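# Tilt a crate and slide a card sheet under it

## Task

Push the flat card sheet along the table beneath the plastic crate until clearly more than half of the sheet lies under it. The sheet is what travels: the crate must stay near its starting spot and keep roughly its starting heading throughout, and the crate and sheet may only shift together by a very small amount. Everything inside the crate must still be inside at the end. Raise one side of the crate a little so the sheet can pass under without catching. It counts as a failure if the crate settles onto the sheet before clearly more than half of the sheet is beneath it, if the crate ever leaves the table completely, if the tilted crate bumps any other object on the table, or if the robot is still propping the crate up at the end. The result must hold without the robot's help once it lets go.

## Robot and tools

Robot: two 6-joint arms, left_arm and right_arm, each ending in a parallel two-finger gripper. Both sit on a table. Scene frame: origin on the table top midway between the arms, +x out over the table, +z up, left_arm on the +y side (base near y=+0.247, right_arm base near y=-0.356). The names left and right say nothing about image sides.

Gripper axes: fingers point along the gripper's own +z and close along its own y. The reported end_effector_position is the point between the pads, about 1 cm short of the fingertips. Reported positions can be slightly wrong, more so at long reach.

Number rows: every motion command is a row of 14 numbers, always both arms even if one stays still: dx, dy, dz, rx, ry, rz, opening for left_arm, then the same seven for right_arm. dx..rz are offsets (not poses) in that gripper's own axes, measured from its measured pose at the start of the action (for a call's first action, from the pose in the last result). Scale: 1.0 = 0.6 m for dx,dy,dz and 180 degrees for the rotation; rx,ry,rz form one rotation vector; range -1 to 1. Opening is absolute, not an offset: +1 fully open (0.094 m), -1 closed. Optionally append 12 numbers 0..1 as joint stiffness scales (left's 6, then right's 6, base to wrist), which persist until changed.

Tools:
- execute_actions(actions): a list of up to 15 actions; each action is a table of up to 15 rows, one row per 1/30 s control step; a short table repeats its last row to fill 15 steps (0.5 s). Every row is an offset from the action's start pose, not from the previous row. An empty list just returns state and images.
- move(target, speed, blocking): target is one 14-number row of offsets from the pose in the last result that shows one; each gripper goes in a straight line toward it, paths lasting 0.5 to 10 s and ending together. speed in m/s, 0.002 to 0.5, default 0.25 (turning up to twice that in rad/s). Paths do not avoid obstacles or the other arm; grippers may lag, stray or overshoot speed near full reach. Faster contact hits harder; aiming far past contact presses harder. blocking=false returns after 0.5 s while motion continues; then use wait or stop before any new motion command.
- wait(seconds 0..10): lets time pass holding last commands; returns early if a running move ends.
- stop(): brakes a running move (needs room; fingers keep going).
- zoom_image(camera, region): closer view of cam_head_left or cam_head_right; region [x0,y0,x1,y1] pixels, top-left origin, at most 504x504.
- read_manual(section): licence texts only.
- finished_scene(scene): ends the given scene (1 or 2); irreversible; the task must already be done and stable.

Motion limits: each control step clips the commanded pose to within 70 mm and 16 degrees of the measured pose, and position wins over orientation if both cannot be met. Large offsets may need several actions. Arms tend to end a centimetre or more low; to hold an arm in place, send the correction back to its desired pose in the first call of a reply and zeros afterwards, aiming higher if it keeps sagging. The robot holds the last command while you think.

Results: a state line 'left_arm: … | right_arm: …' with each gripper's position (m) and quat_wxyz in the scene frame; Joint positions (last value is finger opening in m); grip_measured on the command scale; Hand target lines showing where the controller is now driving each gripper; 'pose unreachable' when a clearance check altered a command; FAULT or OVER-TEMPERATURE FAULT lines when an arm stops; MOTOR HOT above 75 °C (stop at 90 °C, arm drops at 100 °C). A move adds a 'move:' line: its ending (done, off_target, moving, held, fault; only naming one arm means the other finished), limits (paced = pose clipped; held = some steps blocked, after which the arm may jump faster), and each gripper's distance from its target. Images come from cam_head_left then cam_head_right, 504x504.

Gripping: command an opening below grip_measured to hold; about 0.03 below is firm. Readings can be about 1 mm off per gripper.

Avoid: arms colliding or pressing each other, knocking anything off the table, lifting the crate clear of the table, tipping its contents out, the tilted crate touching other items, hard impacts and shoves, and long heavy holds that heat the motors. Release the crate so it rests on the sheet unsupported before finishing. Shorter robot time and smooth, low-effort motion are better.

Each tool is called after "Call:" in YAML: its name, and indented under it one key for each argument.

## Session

Call:
execute_actions:
  actions: []

Scene clock: 0.00 s.
left_arm: end_effector_position=(+0.1233, -0.1585, +0.2053) grip_measured=+1.000 end_effector_quat_wxyz=(+0.227, +0.385, +0.779, -0.441) | right_arm: end_effector_position=(+0.3533, -0.4478, +0.1067) grip_measured=+1.000 end_effector_quat_wxyz=(+0.652, -0.480, +0.561, -0.173)
Joint positions: left_arm=[-1.207  1.453  1.033 -0.179  0.448 -0.348  0.094] | right_arm=[-0.931  1.834  0.408  1.186 -1.177 -1.19   0.094]
Joint velocities: left_arm=[0.002 0.007 0.002 0.037 0.051 0.022 0.   ] | right_arm=[-0.002 -0.002 -0.007  0.051 -0.022 -0.007  0.   ]
Motor temperatures (°C, as the motors report them): left_arm=[29 32 31 28 26 28] | right_arm=[29 29 30 30 27 29]
Hand target (left_arm): +0.123, -0.159, +0.214; +0.233, +0.386, +0.773, -0.446
Hand target (right_arm): +0.354, -0.448, +0.110; +0.653, -0.482, +0.558, -0.174
Joint stiffness scale: left_arm=[1. 1. 1. 1. 1. 1.] | right_arm=[1. 1. 1. 1. 1. 1.]

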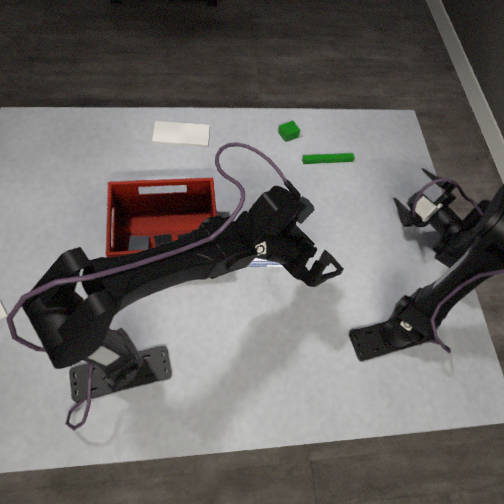

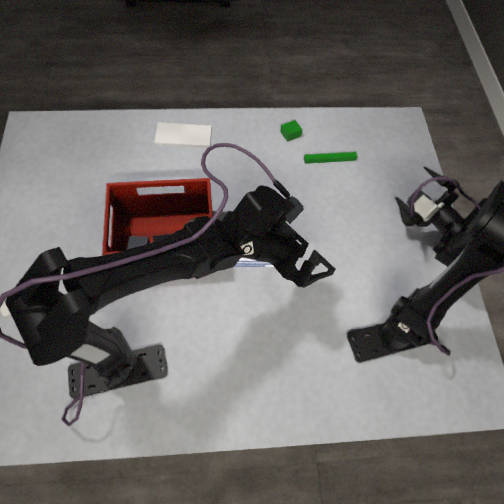

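Call:
move:
  target: [-0.0118,0.3023,-0.2888,-0.3035,0.1562,-0.265,0.3,-0.2783,0.2648,0.0155,-0.3663,-0.0413,0.1584,0.3]
  speed: 0.3

Call:
zoom_image:
  camera: "cam_head_left"
  region: [100, 130, 340, 300]

Call:
zoom_image:
  camera: "cam_head_right"
  region: [100, 130, 340, 300]

Scene clock: 8.60 s.
left_arm: end_effector_position=(+0.2638, +0.0419, +0.2013) grip_measured=+0.302 end_effector_quat_wxyz=(+0.028, -0.001, +0.999, -0.031) | right_arm: end_effector_position=(+0.2583, -0.2391, +0.0666) grip_measured=+0.302 end_effector_quat_wxyz=(+0.348, -0.615, +0.621, +0.341)
Joint positions: left_arm=[-0.777  1.883  1.961 -1.568  0.02  -0.6    0.061] | right_arm=[-0.334  1.736  0.859 -0.895 -1.004 -1.813  0.061]
Joint velocities: left_arm=[-0.017 -0.007 -0.007  0.022  0.007 -0.037  0.   ] | right_arm=[-0.002  0.012 -0.012 -0.081  0.051  0.007 -0.001]
Motor temperatures (°C, as the motors report them): left_arm=[29 33 32 29 26 28] | right_arm=[29 29 31 30 28 29]
Hand target (left_arm): +0.267, +0.045, +0.208; +0.037, -0.008, +0.999, -0.029
Hand target (right_arm): +0.264, -0.238, +0.071; -0.349, +0.613, -0.620, -0.344
Off the commanded pose (left_arm): 0.008 m, 5 deg.
Off the commanded pose (right_arm): 0.004 m, 1 deg.
Joint stiffness scale: left_arm=[1. 1. 1. 1. 1. 1.] | right_arm=[1. 1. 1. 1. 1. 1.]
joint sent to its limit (left arm) — the command would take joint 4 (wrist pitch) past its lower limit, so that joint was sent only as far as its limit.
move: off_target (left_arm)

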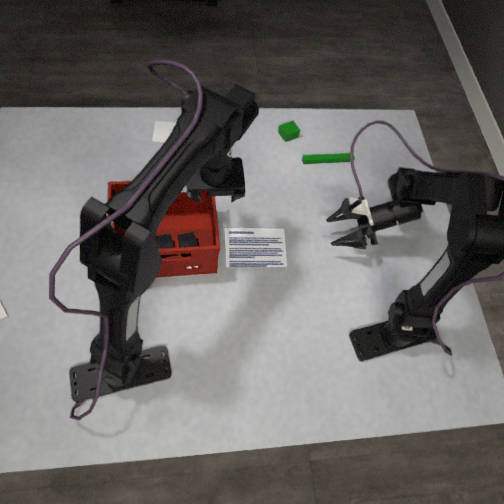

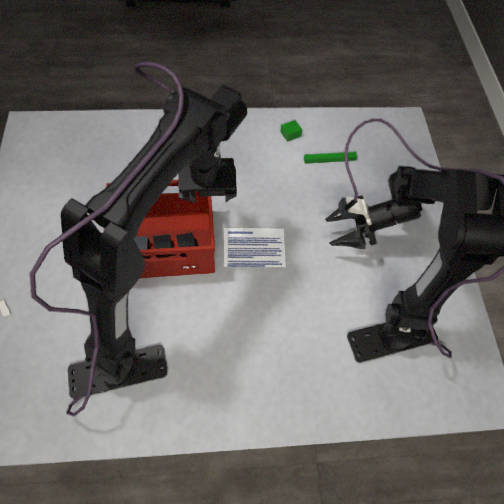

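Region (100, 130, 340, 300) of cam_head_left's 504x504 image, scaled by 2.100, with more detail than that image has; it fills the top 357 rows of this view, and the rest is white.

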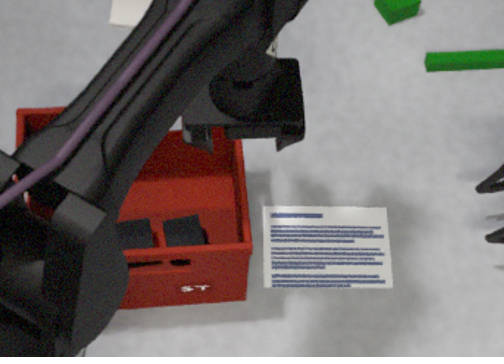

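Region (100, 130, 340, 300) of cam_head_right's 504x504 image, scaled by 2.100, with more detail than that image has; it fills the top 357 rows of this view, and the rest is white.

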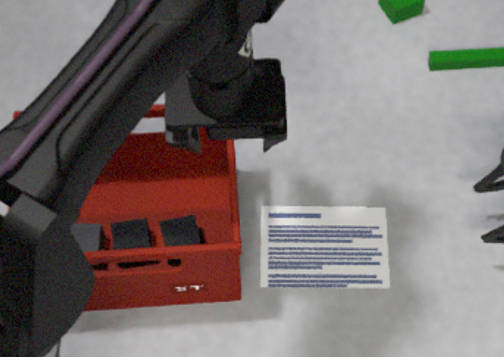

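Call:
move:
  target: [-0.0067,0.009,0.12,-0.02,0.018,-0.012,0.3,0.0043,0.0167,0.165,0,0,0,0.3]
  speed: 0.07

Call:
zoom_image:
  camera: "cam_head_right"
  region: [100, 130, 340, 300]

Scene clock: 16.53 s.
left_arm: end_effector_position=(+0.2692, +0.0392, +0.1323) grip_measured=+0.302 end_effector_quat_wxyz=(-0.006, -0.012, +1.000, -0.005) | right_arm: end_effector_position=(+0.2546, -0.1562, +0.0169) grip_measured=+0.302 end_effector_quat_wxyz=(+0.354, -0.619, +0.616, +0.335)
Joint positions: left_arm=[-0.777  1.943  1.767 -1.399  0.015 -0.622  0.061] | right_arm=[-0.002  1.773  0.615 -0.079 -0.982 -1.204  0.061]
Joint velocities: left_arm=[ 0.012  0.002 -0.022 -0.037 -0.037  0.007 -0.   ] | right_arm=[ 0.002 -0.012 -0.002  0.022 -0.022  0.051  0.   ]
Motor temperatures (°C, as the motors report them): left_arm=[29 34 33 29 26 28] | right_arm=[29 29 31 30 28 29]
Hand target (left_arm): +0.273, +0.043, +0.130; -0.001, -0.020, +1.000, -0.000
Hand target (right_arm): +0.248, -0.155, +0.013; -0.348, +0.615, -0.619, -0.344
Off the commanded pose (left_arm): 0.005 m, 1 deg.
Off the commanded pose (right_arm): 0.007 m, 1 deg.
Joint stiffness scale: left_arm=[1. 1. 1. 1. 1. 1.] | right_arm=[1. 1. 1. 1. 1. 1.]
move: done

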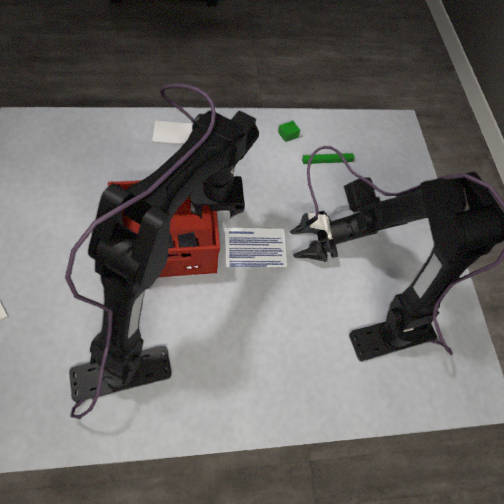

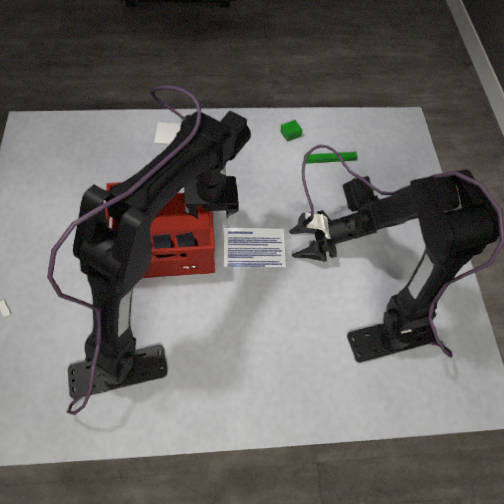

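Region (100, 130, 340, 300) of cam_head_right's 504x504 image, scaled by 2.100, with more detail than that image has; it fills the top 357 rows of this view, and the rest is white.

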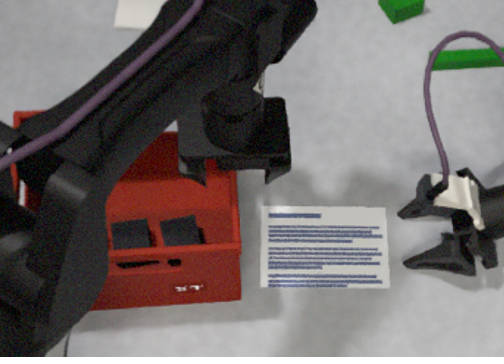

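Call:
execute_actions:
  actions:
    - [[-0.004,0.013,0.01,0,0,-0.005,0.3,0.006,0.033,0.004,0,0,0.008,0.3]]
    - [[0,0,0,0,0,0,-0.6,0.004,0,0.003,0,0,0,0.3],[0,0,0,0,0,0,-0.6,0.004,0,0.003,0,0,0,0.3],[0,0,0,0,0,0,-0.6,0.004,0,0.003,0,0,0,0.3],[0,0,0,0,0,0,-0.6,0.004,0,0.003,0,0,0,0.3],[0,0,0,0,0,0,-0.9,0.004,0,0.003,0,0,0,0.3]]

Call:
zoom_image:
  camera: "cam_head_right"
  region: [100, 130, 340, 300]

Scene clock: 21.10 s.
left_arm: end_effector_position=(+0.2690, +0.0436, +0.1245) grip_measured=-0.852 end_effector_quat_wxyz=(-0.013, -0.021, +1.000, -0.005) | right_arm: end_effector_position=(+0.2434, -0.1548, +0.0161) grip_measured=+0.302 end_effector_quat_wxyz=(+0.361, -0.611, +0.616, +0.342)
Joint positions: left_arm=[-0.764  1.943  1.736 -1.379  0.022 -0.626  0.007] | right_arm=[ 0.006  1.749  0.55  -0.002 -0.997 -1.162  0.061]
Joint velocities: left_arm=[-0.002 -0.017 -0.017 -0.007  0.022 -0.022  0.   ] | right_arm=[ 0.022 -0.002 -0.017  0.007 -0.081 -0.007  0.001]
Motor temperatures (°C, as the motors report them): left_arm=[29 35 33 28 26 28] | right_arm=[29 29 31 30 28 29]
Hand target (left_arm): +0.269, +0.045, +0.124; -0.012, -0.019, +1.000, -0.001
Hand target (right_arm): +0.243, -0.155, +0.013; -0.359, +0.611, -0.617, -0.342
Off the commanded pose (left_arm): 0.002 m, 1 deg.
Off the commanded pose (right_arm): 0.003 m, 0 deg.
Joint stiffness scale: left_arm=[1. 1. 1. 1. 1. 1.] | right_arm=[1. 1. 1. 1. 1. 1.]

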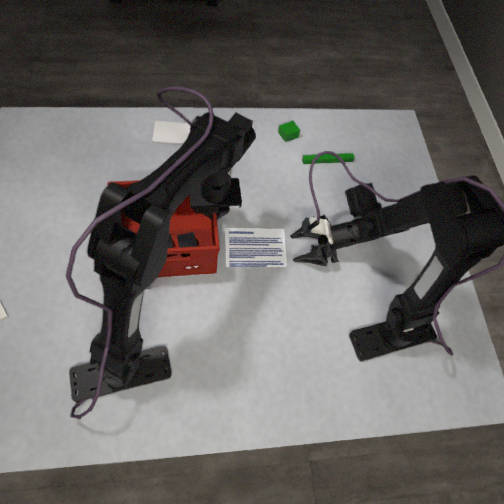

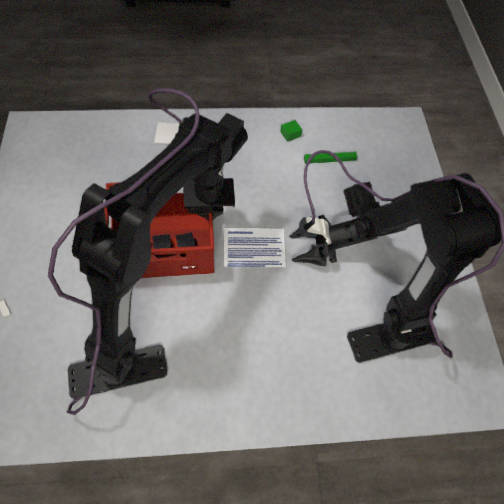

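Region (100, 130, 340, 300) of cam_head_right's 504x504 image, scaled by 2.100, with more detail than that image has; it fills the top 357 rows of this view, and the rest is white.

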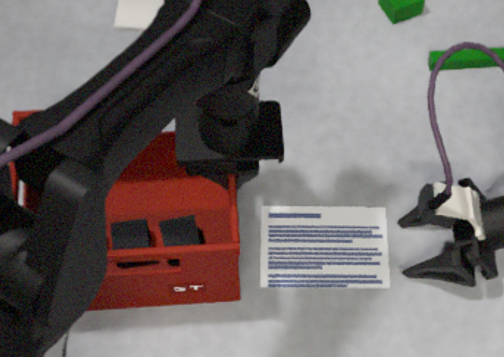

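Preload straight up 3.5 cm first.

Call:
execute_actions:
  actions:
    - [[0.001,0,-0.006,0,0,0,-0.9,0.004,0,0.003,0,0,0,0.3],[0.002,0.001,-0.012,0,-0.001,0,-0.9,0.004,0,0.003,0,0,0,0.3],[0.003,0.002,-0.018,0,-0.002,0,-0.9,0.004,0,0.003,0,0,0,0.3],[0.004,0.003,-0.024,0,-0.003,0,-0.9,0.004,0,0.003,0,0,0,0.3],[0.005,0.004,-0.03,0,-0.004,0,-0.9,0.004,0,0.003,0,0,0,0.3],[0.006,0.005,-0.036,0.002,-0.005,0,-0.9,0.004,0,0.003,0,0,0,0.3],[0.007,0.006,-0.042,0.003,-0.006,0,-0.9,0.004,0,0.003,0,0,0,0.3],[0.008,0.007,-0.048,0.004,-0.007,0,-0.9,0.004,0,0.003,0,0,0,0.3],[0.008,0.008,-0.054,0.005,-0.008,0,-0.9,0.004,0,0.003,0,0,0,0.3],[0.008,0.009,-0.06,0.006,-0.008,0,-0.9,0.004,0,0.003,0,0,0,0.3]]

Call:
wait:
  seconds: 0.3

Scene clock: 25.40 s.
left_arm: end_effector_position=(+0.2672, +0.0452, +0.1290) grip_measured=-0.852 end_effector_quat_wxyz=(-0.016, -0.020, +1.000, -0.001) | right_arm: end_effector_position=(+0.2442, -0.1546, +0.0164) grip_measured=+0.302 end_effector_quat_wxyz=(+0.362, -0.612, +0.615, +0.340)
Joint positions: left_arm=[-0.764  1.943  1.754 -1.406  0.02  -0.625  0.007] | right_arm=[ 0.006  1.749  0.55   0.003 -0.996 -1.162  0.061]
Joint velocities: left_arm=[-0.002 -0.002  0.012 -0.022 -0.007 -0.022  0.   ] | right_arm=[-0.012 -0.007 -0.002 -0.007 -0.051  0.022 -0.   ]
Motor temperatures (°C, as the motors report them): left_arm=[29 35 33 28 26 28] | right_arm=[29 29 31 30 28 29]
Hand target (left_arm): +0.264, +0.049, +0.159; +0.000, -0.021, +1.000, -0.014
Hand target (right_arm): +0.243, -0.155, +0.013; -0.360, +0.612, -0.616, -0.342
Off the commanded pose (left_arm): 0.032 m, 2 deg.
Off the commanded pose (right_arm): 0.003 m, 0 deg.
Joint stiffness scale: left_arm=[1. 1. 1. 1. 1. 1.] | right_arm=[1. 1. 1. 1. 1. 1.]

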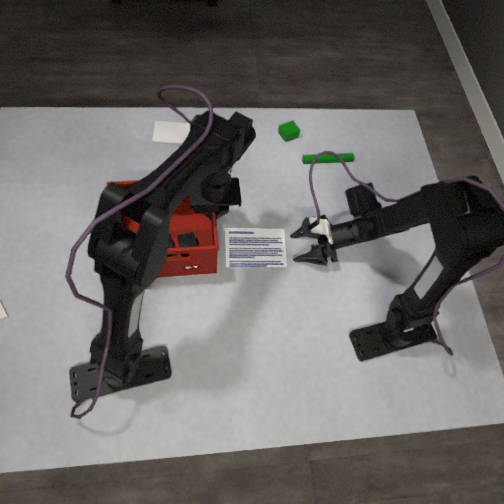

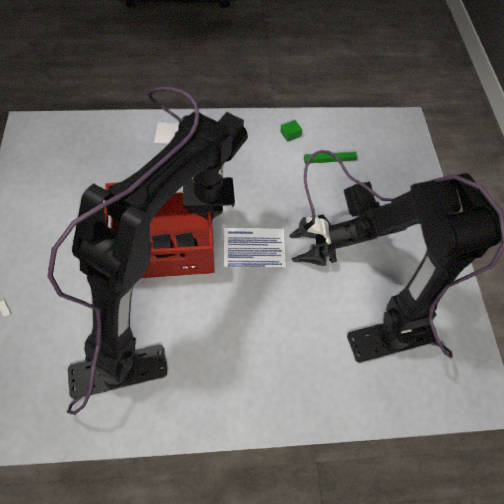

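Scene clock: 25.70 s.
left_arm: end_effector_position=(+0.2672, +0.0452, +0.1291) grip_measured=-0.852 end_effector_quat_wxyz=(-0.016, -0.020, +1.000, -0.001) | right_arm: end_effector_position=(+0.2443, -0.1546, +0.0164) grip_measured=+0.302 end_effector_quat_wxyz=(+0.363, -0.612, +0.615, +0.340)
Joint positions: left_arm=[-0.764  1.943  1.754 -1.407  0.02  -0.625  0.007] | right_arm=[ 0.006  1.749  0.55   0.004 -0.996 -1.162  0.061]
Joint velocities: left_arm=[-0.022  0.002 -0.002  0.081  0.007 -0.007 -0.001] | right_arm=[ 0.007  0.002 -0.022 -0.007 -0.007 -0.037  0.   ]
Motor temperatures (°C, as the motors report them): left_arm=[29 35 33 28 26 28] | right_arm=[29 29 31 30 28 29]
Hand target (left_arm): +0.264, +0.049, +0.159; +0.000, -0.021, +1.000, -0.014
Hand target (right_arm): +0.243, -0.155, +0.013; -0.361, +0.612, -0.616, -0.342
Off the commanded pose (left_arm): 0.032 m, 2 deg.
Off the commanded pose (right_arm): 0.003 m, 0 deg.
Joint stiffness scale: left_arm=[1. 1. 1. 1. 1. 1.] | right_arm=[1. 1. 1. 1. 1. 1.]
wait: 0.30 s; at rest by 0.17 s

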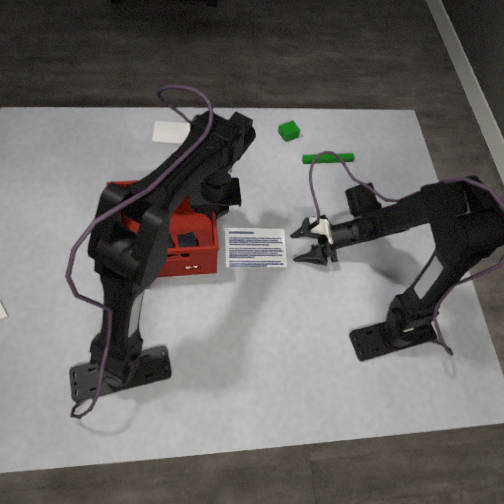

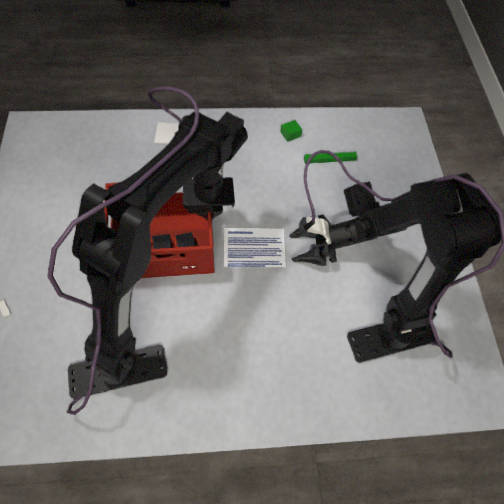

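Call:
execute_actions:
  actions:
    - [[0.007,0.007,-0.056,0.009,-0.011,0,-0.9,0.004,0,0.003,0,0,0,0.3],[0.007,0.008,-0.06,0.01,-0.011,0,-0.9,0.004,0,0.003,0,0,0,0.3],[0.007,0.009,-0.064,0.011,-0.011,0,-0.9,0.004,0,0.003,0,0,0,0.3],[0.007,0.011,-0.068,0.013,-0.011,0,-0.9,0.004,0,0.003,0,0,0,0.3],[0.008,0.013,-0.072,0.014,-0.011,0,-0.9,0.004,0,0.003,0,0,0,0.3],[0.008,0.015,-0.075,0.016,-0.011,0,-0.9,0.004,0,0.003,0,0,0,0.3],[0.008,0.017,-0.078,0.017,-0.011,0,-0.9,0.004,0,0.003,0,0,0,0.3],[0.009,0.019,-0.081,0.019,-0.011,0,-0.9,0.004,0,0.003,0,0,0,0.3],[0.009,0.021,-0.084,0.02,-0.011,0,-0.9,0.004,0,0.003,0,0,0,0.3],[0.009,0.023,-0.087,0.021,-0.011,0,-0.9,0.004,0,0.003,0,0,0,0.3],[0.009,0.025,-0.09,0.022,-0.011,0,-0.9,0.004,0,0.003,0,0,0,0.3]]

Call:
wait:
  seconds: 0.4

Call:
zoom_image:
  camera: "cam_head_right"
  region: [100, 130, 340, 300]

Scene clock: 33.27 s.
left_arm: end_effector_position=(+0.2683, +0.0535, +0.1469) grip_measured=-0.848 end_effector_quat_wxyz=(-0.017, -0.024, +0.999, -0.025) | right_arm: end_effector_position=(+0.2452, -0.1546, +0.0166) grip_measured=+0.302 end_effector_quat_wxyz=(+0.364, -0.613, +0.614, +0.338)
Joint positions: left_arm=[-0.723  1.91   1.779 -1.442  0.061 -0.591  0.007] | right_arm=[ 0.006  1.749  0.55   0.009 -0.995 -1.162  0.061]
Joint velocities: left_arm=[ 0.017 -0.002  0.056 -0.11   0.125  0.037 -0.   ] | right_arm=[ 0.002 -0.002 -0.012 -0.051  0.066  0.051  0.   ]
Motor temperatures (°C, as the motors report them): left_arm=[29 38 34 28 26 28] | right_arm=[29 29 31 30 28 29]
Hand target (left_arm): +0.261, +0.060, +0.181; +0.003, -0.020, +0.999, -0.036
Hand target (right_arm): +0.244, -0.154, +0.013; -0.362, +0.612, -0.615, -0.340
Off the commanded pose (left_arm): 0.037 m, 3 deg.
Off the commanded pose (right_arm): 0.003 m, 0 deg.
Joint stiffness scale: left_arm=[1. 1. 1. 1. 1. 1.] | right_arm=[1. 1. 1. 1. 1. 1.]

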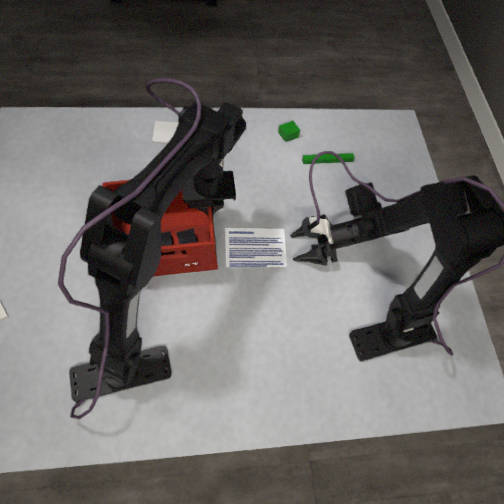

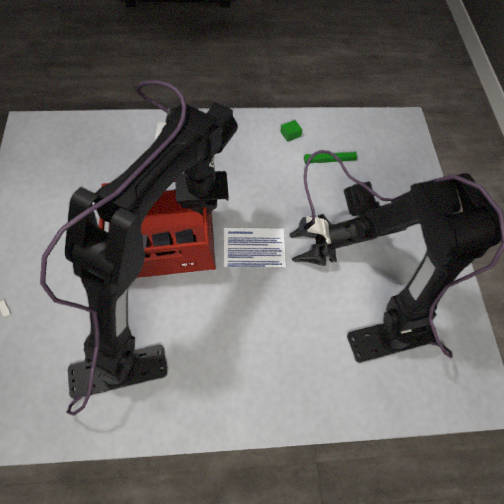

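Scene clock: 33.67 s.
left_arm: end_effector_position=(+0.2676, +0.0525, +0.1475) grip_measured=-0.848 end_effector_quat_wxyz=(-0.019, -0.022, +0.999, -0.028) | right_arm: end_effector_position=(+0.2452, -0.1546, +0.0166) grip_measured=+0.302 end_effector_quat_wxyz=(+0.364, -0.613, +0.614, +0.338)
Joint positions: left_arm=[-0.723  1.91   1.781 -1.444  0.067 -0.587  0.007] | right_arm=[ 0.006  1.749  0.55   0.009 -0.995 -1.162  0.061]
Joint velocities: left_arm=[-0.012 -0.002 -0.012 -0.007  0.007  0.022  0.   ] | right_arm=[-0.022  0.002 -0.002 -0.037 -0.051 -0.022  0.001]
Motor temperatures (°C, as the motors report them): left_arm=[29 38 34 28 26 28] | right_arm=[29 29 31 30 28 29]
Hand target (left_arm): +0.261, +0.060, +0.181; +0.003, -0.020, +0.999, -0.036
Hand target (right_arm): +0.244, -0.154, +0.013; -0.362, +0.612, -0.615, -0.340
Off the commanded pose (left_arm): 0.037 m, 3 deg.
Off the commanded pose (right_arm): 0.003 m, 0 deg.
Joint stiffness scale: left_arm=[1. 1. 1. 1. 1. 1.] | right_arm=[1. 1. 1. 1. 1. 1.]
wait: 0.40 s; at rest by 0.17 s

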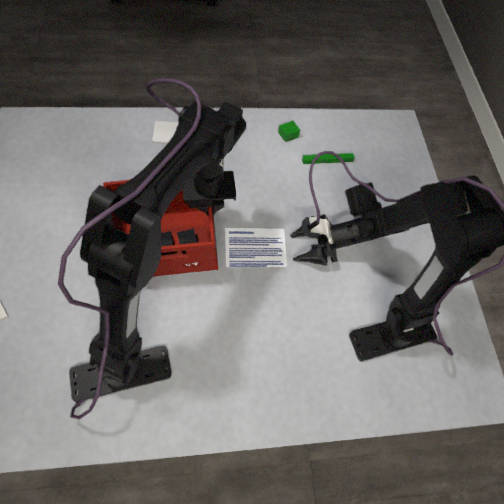

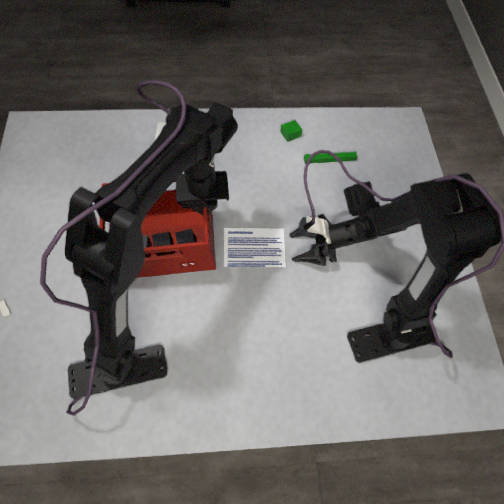

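Region (100, 130, 340, 300) of cam_head_right's 504x504 image, scaled by 2.100, with more detail than that image has; it fills the top 357 rows of this view, and the rest is white.

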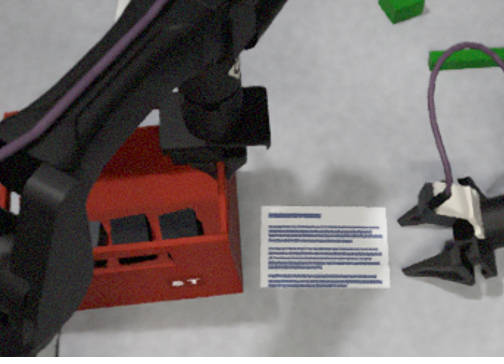

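Call:
execute_actions:
  actions:
    - [[0.0117,0.009,-0.055,0.005,-0.013,0,-0.9,0.006,-0.001,0.013,0.0087,0.0035,0.0167,0.3],[0.0117,0.009,-0.055,0.005,-0.013,0,-0.9,0.0018,-0.002,0.0202,0.0087,0.0035,0.0167,0.3],[0.0117,0.009,-0.055,0.005,-0.013,0,-0.9,-0.0024,-0.002,0.0274,0.0087,0.0035,0.0167,0.3],[0.0117,0.009,-0.055,0.005,-0.013,0,-0.9,-0.0066,-0.003,0.0346,0.0087,0.0035,0.0167,0.3],[0.0117,0.009,-0.055,0.005,-0.013,0,-0.9,-0.0108,-0.004,0.0418,0.0087,0.0035,0.0167,0.3],[0.0117,0.009,-0.055,0.005,-0.013,0,-0.9,-0.015,-0.005,0.049,0.0087,0.0035,0.0167,0.3],[0.0117,0.009,-0.055,0.005,-0.013,0,-0.9,-0.0192,-0.006,0.0562,0.0087,0.0035,0.0167,0.3],[0.0117,0.009,-0.055,0.005,-0.013,0,-0.9,-0.0234,-0.006,0.0634,0.0087,0.0035,0.0167,0.3],[0.0117,0.009,-0.055,0.005,-0.013,0,-0.9,-0.0276,-0.007,0.0706,0.0087,0.0035,0.0167,0.3],[0.0117,0.009,-0.055,0.005,-0.013,0,-0.9,-0.0318,-0.008,0.0778,0.0087,0.0035,0.0167,0.3],[0.0117,0.009,-0.055,0.005,-0.013,0,-0.9,-0.036,-0.009,0.085,0.0087,0.0035,0.0167,0.3],[0.0117,0.009,-0.055,0.005,-0.013,0,-0.9,-0.0402,-0.01,0.0922,0.0087,0.0035,0.0167,0.3]]

Call:
wait:
  seconds: 0.3

Call:
zoom_image:
  camera: "cam_head_right"
  region: [100, 130, 340, 300]

Scene clock: 43.97 s.
left_arm: end_effector_position=(+0.2676, +0.0525, +0.1475) grip_measured=-0.848 end_effector_quat_wxyz=(-0.019, -0.022, +0.999, -0.028) | right_arm: end_effector_position=(+0.2409, -0.0965, +0.0167) grip_measured=+0.302 end_effector_quat_wxyz=(+0.361, -0.613, +0.609, +0.351)
Joint positions: left_arm=[-0.723  1.91   1.781 -1.444  0.067 -0.587  0.007] | right_arm=[ 0.226  1.802  0.547  0.318 -0.912 -0.838  0.061]
Joint velocities: left_arm=[-0.012 -0.007 -0.007 -0.081 -0.095  0.022 -0.001] | right_arm=[ 0.125  0.09   0.007  0.432  0.139  0.388 -0.   ]
Motor temperatures (°C, as the motors report them): left_arm=[29 40 35 28 26 28] | right_arm=[29 29 31 31 28 29]
Hand target (left_arm): +0.261, +0.059, +0.178; +0.002, -0.022, +0.999, -0.036
Hand target (right_arm): +0.251, -0.095, +0.010; -0.358, +0.595, -0.634, -0.340
Off the commanded pose (left_arm): 0.034 m, 3 deg.
Off the commanded pose (right_arm): 0.014 m, 4 deg.
Joint stiffness scale: left_arm=[1. 1. 1. 1. 1. 1.] | right_arm=[1. 1. 1. 1. 1. 1.]

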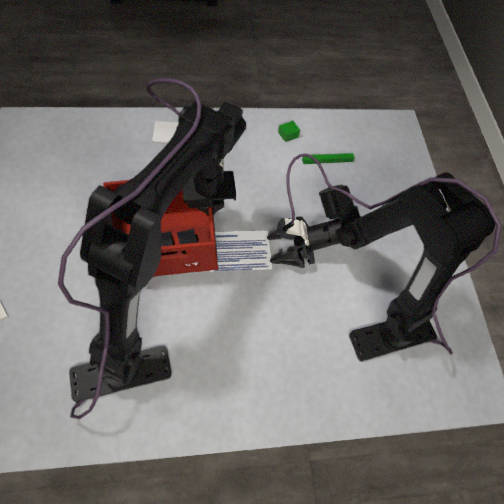

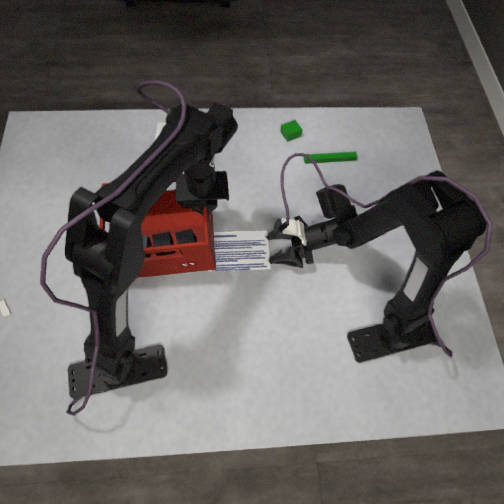

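Scene clock: 44.27 s.
left_arm: end_effector_position=(+0.2676, +0.0525, +0.1475) grip_measured=-0.848 end_effector_quat_wxyz=(-0.019, -0.022, +0.999, -0.028) | right_arm: end_effector_position=(+0.2480, -0.0942, +0.0170) grip_measured=+0.302 end_effector_quat_wxyz=(+0.367, -0.602, +0.620, +0.345)
Joint positions: left_arm=[-0.723  1.91   1.781 -1.444  0.067 -0.587  0.007] | right_arm=[ 0.231  1.81   0.547  0.367 -0.889 -0.787  0.061]
Joint velocities: left_arm=[ 0.022 -0.002 -0.012 -0.022  0.007 -0.037  0.001] | right_arm=[ 0.012  0.007  0.002  0.154 -0.051  0.037  0.   ]
Motor temperatures (°C, as the motors report them): left_arm=[29 40 35 28 26 28] | right_arm=[29 29 31 31 28 29]
Hand target (left_arm): +0.261, +0.059, +0.178; +0.002, -0.022, +0.999, -0.036
Hand target (right_arm): +0.251, -0.095, +0.011; -0.358, +0.595, -0.634, -0.340
Off the commanded pose (left_arm): 0.034 m, 3 deg.
Off the commanded pose (right_arm): 0.009 m, 2 deg.
Joint stiffness scale: left_arm=[1. 1. 1. 1. 1. 1.] | right_arm=[1. 1. 1. 1. 1. 1.]
wait: 0.30 s; no rest

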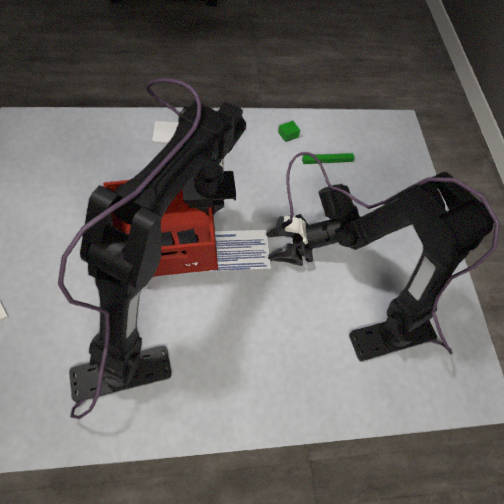

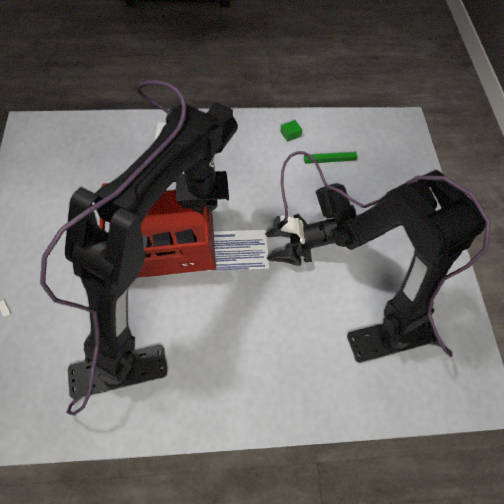

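Region (100, 130, 340, 300) of cam_head_right's 504x504 image, scaled by 2.100, with more detail than that image has; it fills the top 357 rows of this view, and the rest is white.

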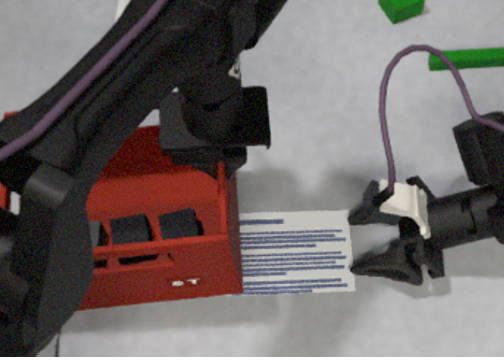

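Call:
execute_actions:
  actions:
    - [[0.0117,0.009,-0.055,0.005,-0.013,0,-0.9,0.0075,-0.003,0.0138,0.012,0.008,0.014,0.3],[0.0117,0.009,-0.055,0.005,-0.013,0,-0.9,0.0034,-0.003,0.021,0.012,0.008,0.014,0.3],[0.0117,0.009,-0.055,0.005,-0.013,0,-0.9,-0.0007,-0.003,0.0283,0.012,0.008,0.014,0.3],[0.0117,0.009,-0.055,0.005,-0.013,0,-0.9,-0.0048,-0.003,0.0355,0.012,0.008,0.014,0.3],[0.0117,0.009,-0.055,0.005,-0.013,0,-0.9,-0.0089,-0.003,0.0428,0.012,0.008,0.014,0.3],[0.0117,0.009,-0.055,0.005,-0.013,0,-0.9,-0.013,-0.003,0.05,0.012,0.008,0.014,0.3],[0.0117,0.009,-0.055,0.005,-0.013,0,-0.9,-0.0171,-0.003,0.0573,0.012,0.008,0.014,0.3],[0.0117,0.009,-0.055,0.005,-0.013,0,-0.9,-0.0212,-0.003,0.0645,0.012,0.008,0.014,0.3],[0.0117,0.009,-0.055,0.005,-0.013,0,-0.9,-0.0253,-0.003,0.0718,0.012,0.008,0.014,0.3],[0.0117,0.009,-0.055,0.005,-0.013,0,-0.9,-0.0294,-0.003,0.079,0.012,0.008,0.014,0.3]]

Call:
wait:
  seconds: 0.3

Call:
zoom_image:
  camera: "cam_head_right"
  region: [100, 130, 340, 300]

Scene clock: 50.63 s.
left_arm: end_effector_position=(+0.2676, +0.0525, +0.1475) grip_measured=-0.848 end_effector_quat_wxyz=(-0.019, -0.022, +0.999, -0.028) | right_arm: end_effector_position=(+0.2426, -0.0448, +0.0174) grip_measured=+0.302 end_effector_quat_wxyz=(+0.370, -0.597, +0.621, +0.348)
Joint positions: left_arm=[-0.723  1.91   1.781 -1.444  0.067 -0.587  0.007] | right_arm=[ 0.402  1.877  0.584  0.55  -0.774 -0.583  0.061]
Joint velocities: left_arm=[ 0.007  0.007 -0.002 -0.037  0.022  0.007 -0.001] | right_arm=[ 0.027  0.022 -0.012  0.051  0.11   0.066 -0.001]
Motor temperatures (°C, as the motors report them): left_arm=[29 41 35 28 26 28] | right_arm=[29 29 31 31 28 29]
Hand target (left_arm): +0.261, +0.059, +0.178; +0.002, -0.022, +0.999, -0.036
Hand target (right_arm): +0.251, -0.044, +0.009; -0.362, +0.585, -0.643, -0.336
Off the commanded pose (left_arm): 0.034 m, 3 deg.
Off the commanded pose (right_arm): 0.012 m, 3 deg.
Joint stiffness scale: left_arm=[1. 1. 1. 1. 1. 1.] | right_arm=[1. 1. 1. 1. 1. 1.]

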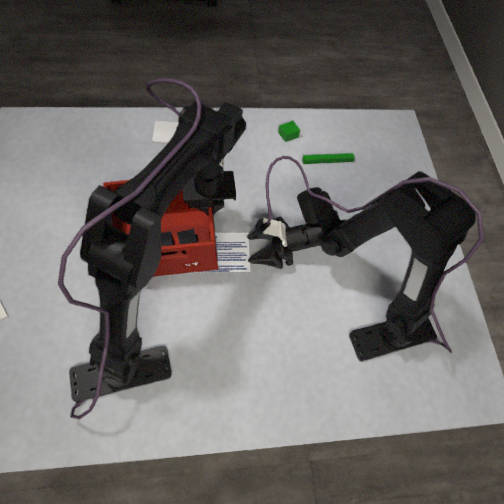

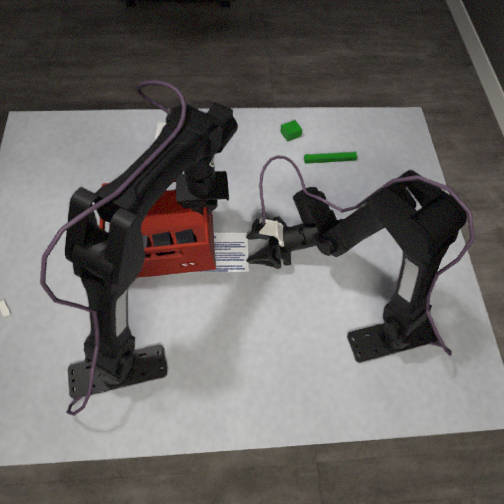

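Scene clock: 50.93 s.
left_arm: end_effector_position=(+0.2676, +0.0525, +0.1475) grip_measured=-0.848 end_effector_quat_wxyz=(-0.019, -0.022, +0.999, -0.028) | right_arm: end_effector_position=(+0.2452, -0.0443, +0.0176) grip_measured=+0.302 end_effector_quat_wxyz=(+0.373, -0.592, +0.625, +0.345)
Joint positions: left_arm=[-0.723  1.91   1.781 -1.444  0.067 -0.587  0.007] | right_arm=[ 0.403  1.879  0.584  0.564 -0.763 -0.567  0.061]
Joint velocities: left_arm=[-0.007 -0.007 -0.012 -0.037 -0.11   0.022  0.   ] | right_arm=[ 0.007  0.002  0.007 -0.007  0.037 -0.022  0.   ]
Motor temperatures (°C, as the motors report them): left_arm=[29 41 35 28 26 28] | right_arm=[29 29 31 31 28 29]
Hand target (left_arm): +0.261, +0.059, +0.178; +0.002, -0.022, +0.999, -0.036
Hand target (right_arm): +0.251, -0.044, +0.009; -0.363, +0.585, -0.643, -0.336
Off the commanded pose (left_arm): 0.034 m, 3 deg.
Off the commanded pose (right_arm): 0.011 m, 3 deg.
Joint stiffness scale: left_arm=[1. 1. 1. 1. 1. 1.] | right_arm=[1. 1. 1. 1. 1. 1.]
wait: 0.30 s; at rest by 0.27 s

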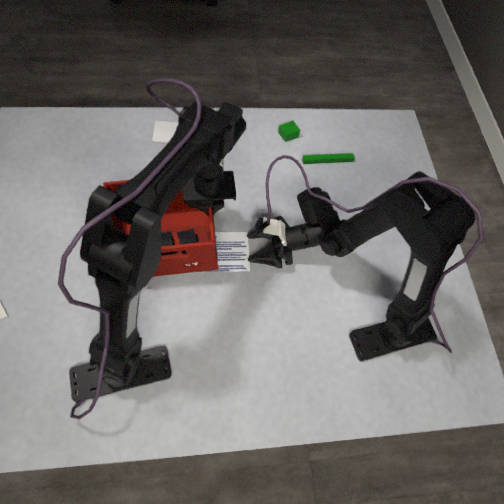

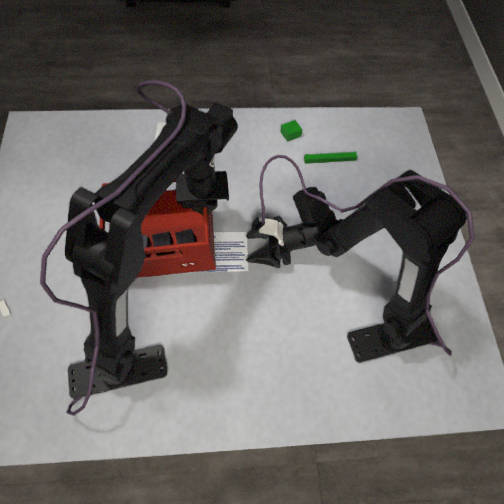

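Region (100, 130, 340, 300) of cam_head_right's 504x504 image, scaled by 2.100, with more detail than that image has; it fills the top 357 rows of this view, and the rest is white.

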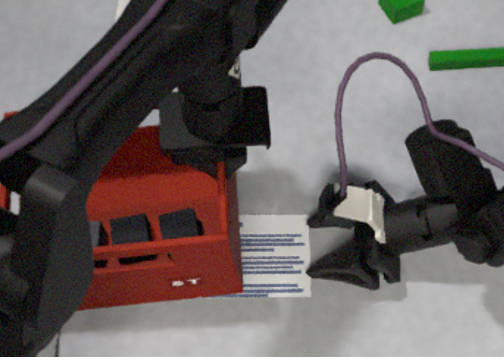

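Call:
execute_actions:
  actions:
    - [[0.0117,0.009,-0.055,0.005,-0.013,0,-0.9,0.008,-0.01,0.0138,0.008,0.011,0.013,0.3],[0.0117,0.009,-0.055,0.005,-0.013,0,-0.9,0.004,-0.011,0.021,0.008,0.011,0.013,0.3],[0.0117,0.009,-0.055,0.005,-0.013,0,-0.9,0,-0.012,0.0283,0.008,0.011,0.013,0.3],[0.0117,0.009,-0.055,0.005,-0.013,0,-0.9,-0.004,-0.013,0.0356,0.008,0.011,0.013,0.3],[0.0117,0.009,-0.055,0.005,-0.013,0,-0.9,-0.008,-0.014,0.0429,0.008,0.011,0.013,0.3],[0.0117,0.009,-0.055,0.005,-0.013,0,-0.9,-0.012,-0.015,0.0502,0.008,0.011,0.013,0.3],[0.0117,0.009,-0.055,0.005,-0.013,0,-0.9,-0.016,-0.015,0.0575,0.008,0.011,0.013,0.3],[0.0117,0.009,-0.055,0.005,-0.013,0,-0.9,-0.02,-0.015,0.0648,0.008,0.011,0.013,0.3],[0.0117,0.009,-0.055,0.005,-0.013,0,-0.9,-0.024,-0.015,0.0721,0.008,0.011,0.013,0.3],[0.0117,0.009,-0.055,0.005,-0.013,0,-0.9,-0.028,-0.015,0.0794,0.008,0.011,0.013,0.3]]

Call:
wait:
  seconds: 0.3

Call:
zoom_image:
  camera: "cam_head_right"
  region: [100, 130, 340, 300]

Scene clock: 56.07 s.
left_arm: end_effector_position=(+0.2676, +0.0525, +0.1475) grip_measured=-0.848 end_effector_quat_wxyz=(-0.019, -0.022, +0.999, -0.028) | right_arm: end_effector_position=(+0.2512, +0.0044, +0.0186) grip_measured=+0.302 end_effector_quat_wxyz=(+0.375, -0.590, +0.627, +0.345)
Joint positions: left_arm=[-0.723  1.91   1.781 -1.444  0.067 -0.587  0.007] | right_arm=[ 0.524  1.969  0.711  0.6   -0.667 -0.456  0.061]
Joint velocities: left_arm=[ 0.012 -0.002  0.012 -0.081 -0.007 -0.037 -0.   ] | right_arm=[ 0.017 -0.012 -0.002  0.051  0.007  0.081  0.   ]
Motor temperatures (°C, as the motors report them): left_arm=[29 41 35 28 26 28] | right_arm=[29 29 31 31 28 29]
Hand target (left_arm): +0.261, +0.059, +0.178; +0.002, -0.022, +0.999, -0.036
Hand target (right_arm): +0.257, +0.005, +0.009; -0.363, +0.580, -0.647, -0.336
Off the commanded pose (left_arm): 0.034 m, 3 deg.
Off the commanded pose (right_arm): 0.011 m, 3 deg.
Joint stiffness scale: left_arm=[1. 1. 1. 1. 1. 1.] | right_arm=[1. 1. 1. 1. 1. 1.]

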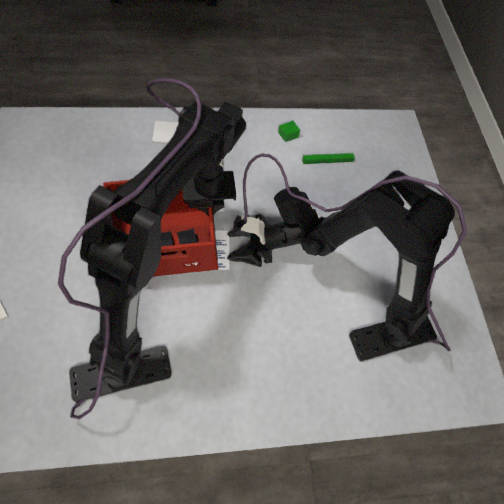

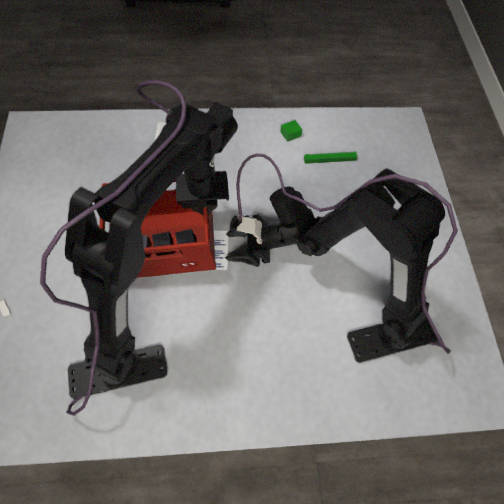

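Scene clock: 56.37 s.
left_arm: end_effector_position=(+0.2676, +0.0525, +0.1475) grip_measured=-0.848 end_effector_quat_wxyz=(-0.019, -0.022, +0.999, -0.028) | right_arm: end_effector_position=(+0.2520, +0.0046, +0.0186) grip_measured=+0.302 end_effector_quat_wxyz=(+0.375, -0.588, +0.629, +0.344)
Joint positions: left_arm=[-0.723  1.91   1.781 -1.444  0.067 -0.587  0.007] | right_arm=[ 0.524  1.97   0.711  0.603 -0.662 -0.451  0.061]
Joint velocities: left_arm=[ 0.007  0.002 -0.002 -0.081  0.022 -0.007  0.001] | right_arm=[-0.002 -0.007  0.017  0.022  0.007  0.022 -0.   ]
Motor temperatures (°C, as the motors report them): left_arm=[29 42 35 28 26 28] | right_arm=[29 29 31 31 28 29]
Hand target (left_arm): +0.261, +0.059, +0.178; +0.002, -0.022, +0.999, -0.036
Hand target (right_arm): +0.257, +0.005, +0.009; -0.363, +0.580, -0.647, -0.336
Off the commanded pose (left_arm): 0.034 m, 3 deg.
Off the commanded pose (right_arm): 0.011 m, 3 deg.
Joint stiffness scale: left_arm=[1. 1. 1. 1. 1. 1.] | right_arm=[1. 1. 1. 1. 1. 1.]
wait: 0.30 s; at rest by 0.17 s

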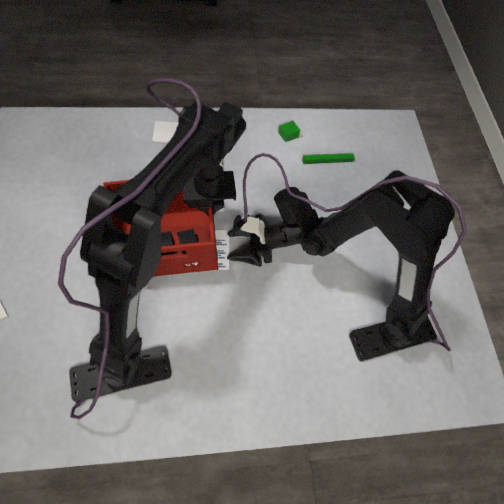

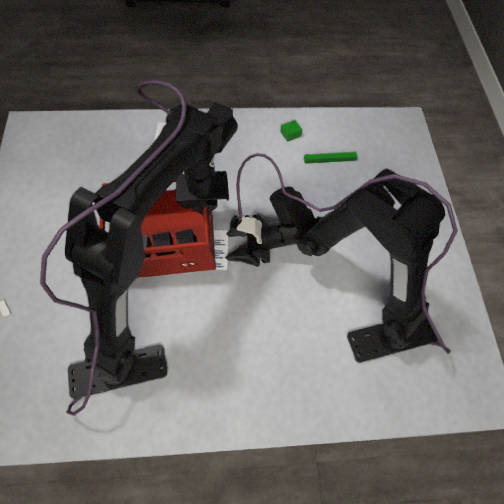

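Region (100, 130, 340, 300) of cam_head_right's 504x504 image, scaled by 2.100, with more detail than that image has; it fills the top 357 rows of this view, and the rest is white.

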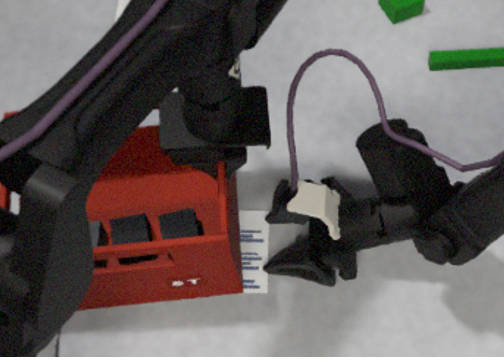

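Call:
execute_actions:
  actions:
    - [[0.011,0.008,-0.051,0.004,-0.013,0,-0.9,0,0,-0.008,0,0,0,0.3],[0.011,0.007,-0.047,0.003,-0.013,0,-0.9,0,0,-0.016,0,0,0,0.3],[0.01,0.006,-0.043,0.002,-0.013,0,-0.9,0,0,-0.024,0,0,0,0.3],[0.01,0.005,-0.039,0,-0.013,0,-0.9,0,0,-0.032,0,0,0,0.3],[0.009,0.004,-0.035,-0.002,-0.013,0,-0.9,0,0,-0.04,0,0,0,0.3],[0.009,0.003,-0.032,-0.003,-0.013,0,-0.9,0,0,-0.048,0,0,0,0.3],[0.008,0.002,-0.029,-0.005,-0.013,0,-0.9,0,0,-0.056,0,0,0,0.3],[0.008,0.001,-0.026,-0.006,-0.013,0,-0.9,0,0,-0.064,0,0,0,0.3],[0.007,0,-0.023,-0.008,-0.013,0,-0.9,0,0,-0.072,0,0,0,0.3],[0.007,-0.001,-0.02,-0.009,-0.013,0,-0.9,0,0,-0.08,0,0,0,0.3],[0.006,-0.002,-0.017,-0.011,-0.013,0,-0.9,0,0,-0.08,0,0,0,0.3],[0.006,-0.003,-0.014,-0.012,-0.013,0,-0.9,0,0,-0.08,0,0,0,0.3],[0.005,-0.004,-0.011,-0.014,-0.013,0,-0.9,0,0,-0.08,0,0,0,0.3],[0.005,-0.005,-0.008,-0.015,-0.013,0,-0.9,0,0,-0.08,0,0,0,0.3],[0.005,-0.006,-0.005,-0.016,-0.013,0,-0.9,0,0,-0.08,0,0,0,0.3]]

Call:
wait:
  seconds: 0.5

Scene clock: 62.47 s.
left_arm: end_effector_position=(+0.2663, +0.0449, +0.1415) grip_measured=-0.848 end_effector_quat_wxyz=(-0.018, -0.019, +0.999, -0.019) | right_arm: end_effector_position=(+0.2592, -0.0324, +0.0426) grip_measured=+0.302 end_effector_quat_wxyz=(+0.388, -0.580, +0.632, +0.337)
Joint positions: left_arm=[-0.751  1.928  1.781 -1.433  0.052 -0.609  0.007] | right_arm=[ 0.424  1.82   0.639  0.504 -0.716 -0.512  0.061]
Joint velocities: left_arm=[-0.105  0.134 -0.012  0.051 -0.081 -0.051 -0.001] | right_arm=[-0.002 -0.051 -0.012 -0.154 -0.081 -0.007  0.001]
Motor temperatures (°C, as the motors report them): left_arm=[29 42 35 28 26 28] | right_arm=[29 30 31 31 28 29]
Hand target (left_arm): +0.265, +0.049, +0.151; +0.001, -0.022, +1.000, -0.003
Hand target (right_arm): +0.249, -0.037, +0.042; -0.376, +0.587, -0.629, -0.344
Off the commanded pose (left_arm): 0.010 m, 3 deg.
Off the commanded pose (right_arm): 0.012 m, 2 deg.
Joint stiffness scale: left_arm=[1. 1. 1. 1. 1. 1.] | right_arm=[1. 1. 1. 1. 1. 1.]

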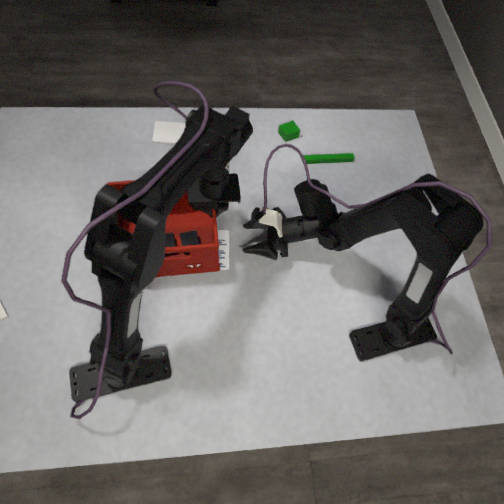

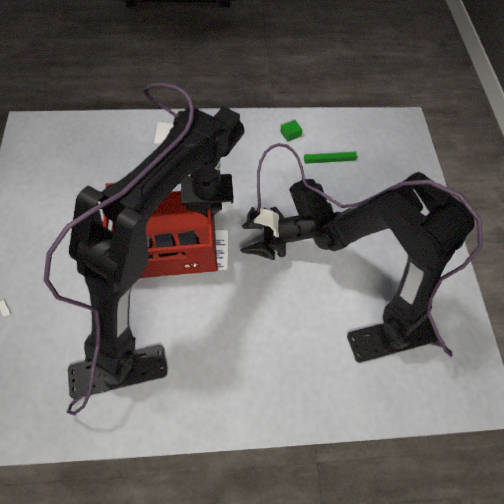

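Scene clock: 62.97 s.
left_arm: end_effector_position=(+0.2666, +0.0419, +0.1366) grip_measured=-0.848 end_effector_quat_wxyz=(-0.017, -0.020, +1.000, -0.015) | right_arm: end_effector_position=(+0.2545, -0.0339, +0.0391) grip_measured=+0.302 end_effector_quat_wxyz=(+0.377, -0.584, +0.633, +0.340)
Joint positions: left_arm=[-0.761  1.937  1.775 -1.421  0.044 -0.621  0.007] | right_arm=[ 0.424  1.819  0.639  0.475 -0.727 -0.526  0.061]
Joint velocities: left_arm=[-0.007  0.002 -0.002 -0.007 -0.007  0.022 -0.   ] | right_arm=[-0.017  0.007 -0.002 -0.007 -0.022 -0.007 -0.   ]
Motor temperatures (°C, as the motors report them): left_arm=[29 42 35 28 26 28] | right_arm=[29 30 31 31 28 29]
Hand target (left_arm): +0.265, +0.049, +0.151; +0.001, -0.022, +1.000, -0.003
Hand target (right_arm): +0.249, -0.037, +0.042; -0.376, +0.587, -0.629, -0.344
Off the commanded pose (left_arm): 0.016 m, 3 deg.
Off the commanded pose (right_arm): 0.007 m, 1 deg.
Joint stiffness scale: left_arm=[1. 1. 1. 1. 1. 1.] | right_arm=[1. 1. 1. 1. 1. 1.]
wait: 0.50 s; at rest by 0.33 s

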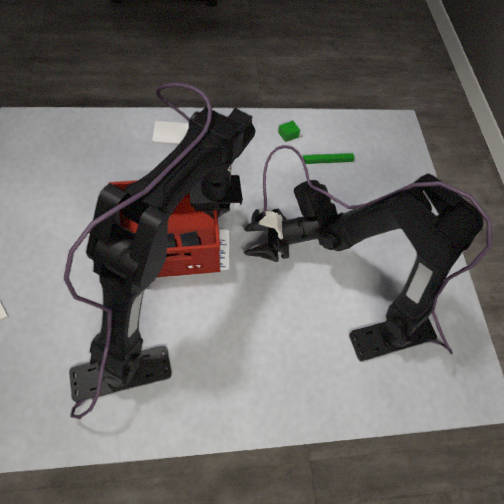

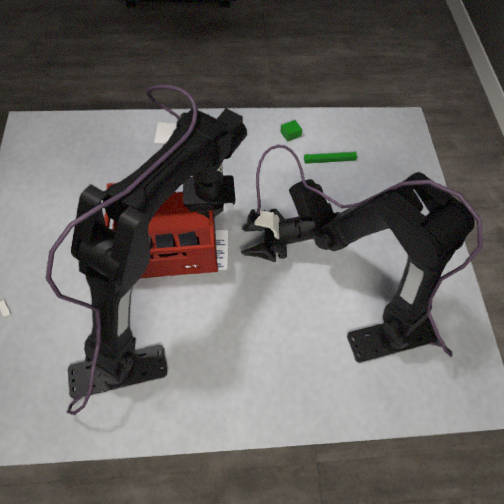

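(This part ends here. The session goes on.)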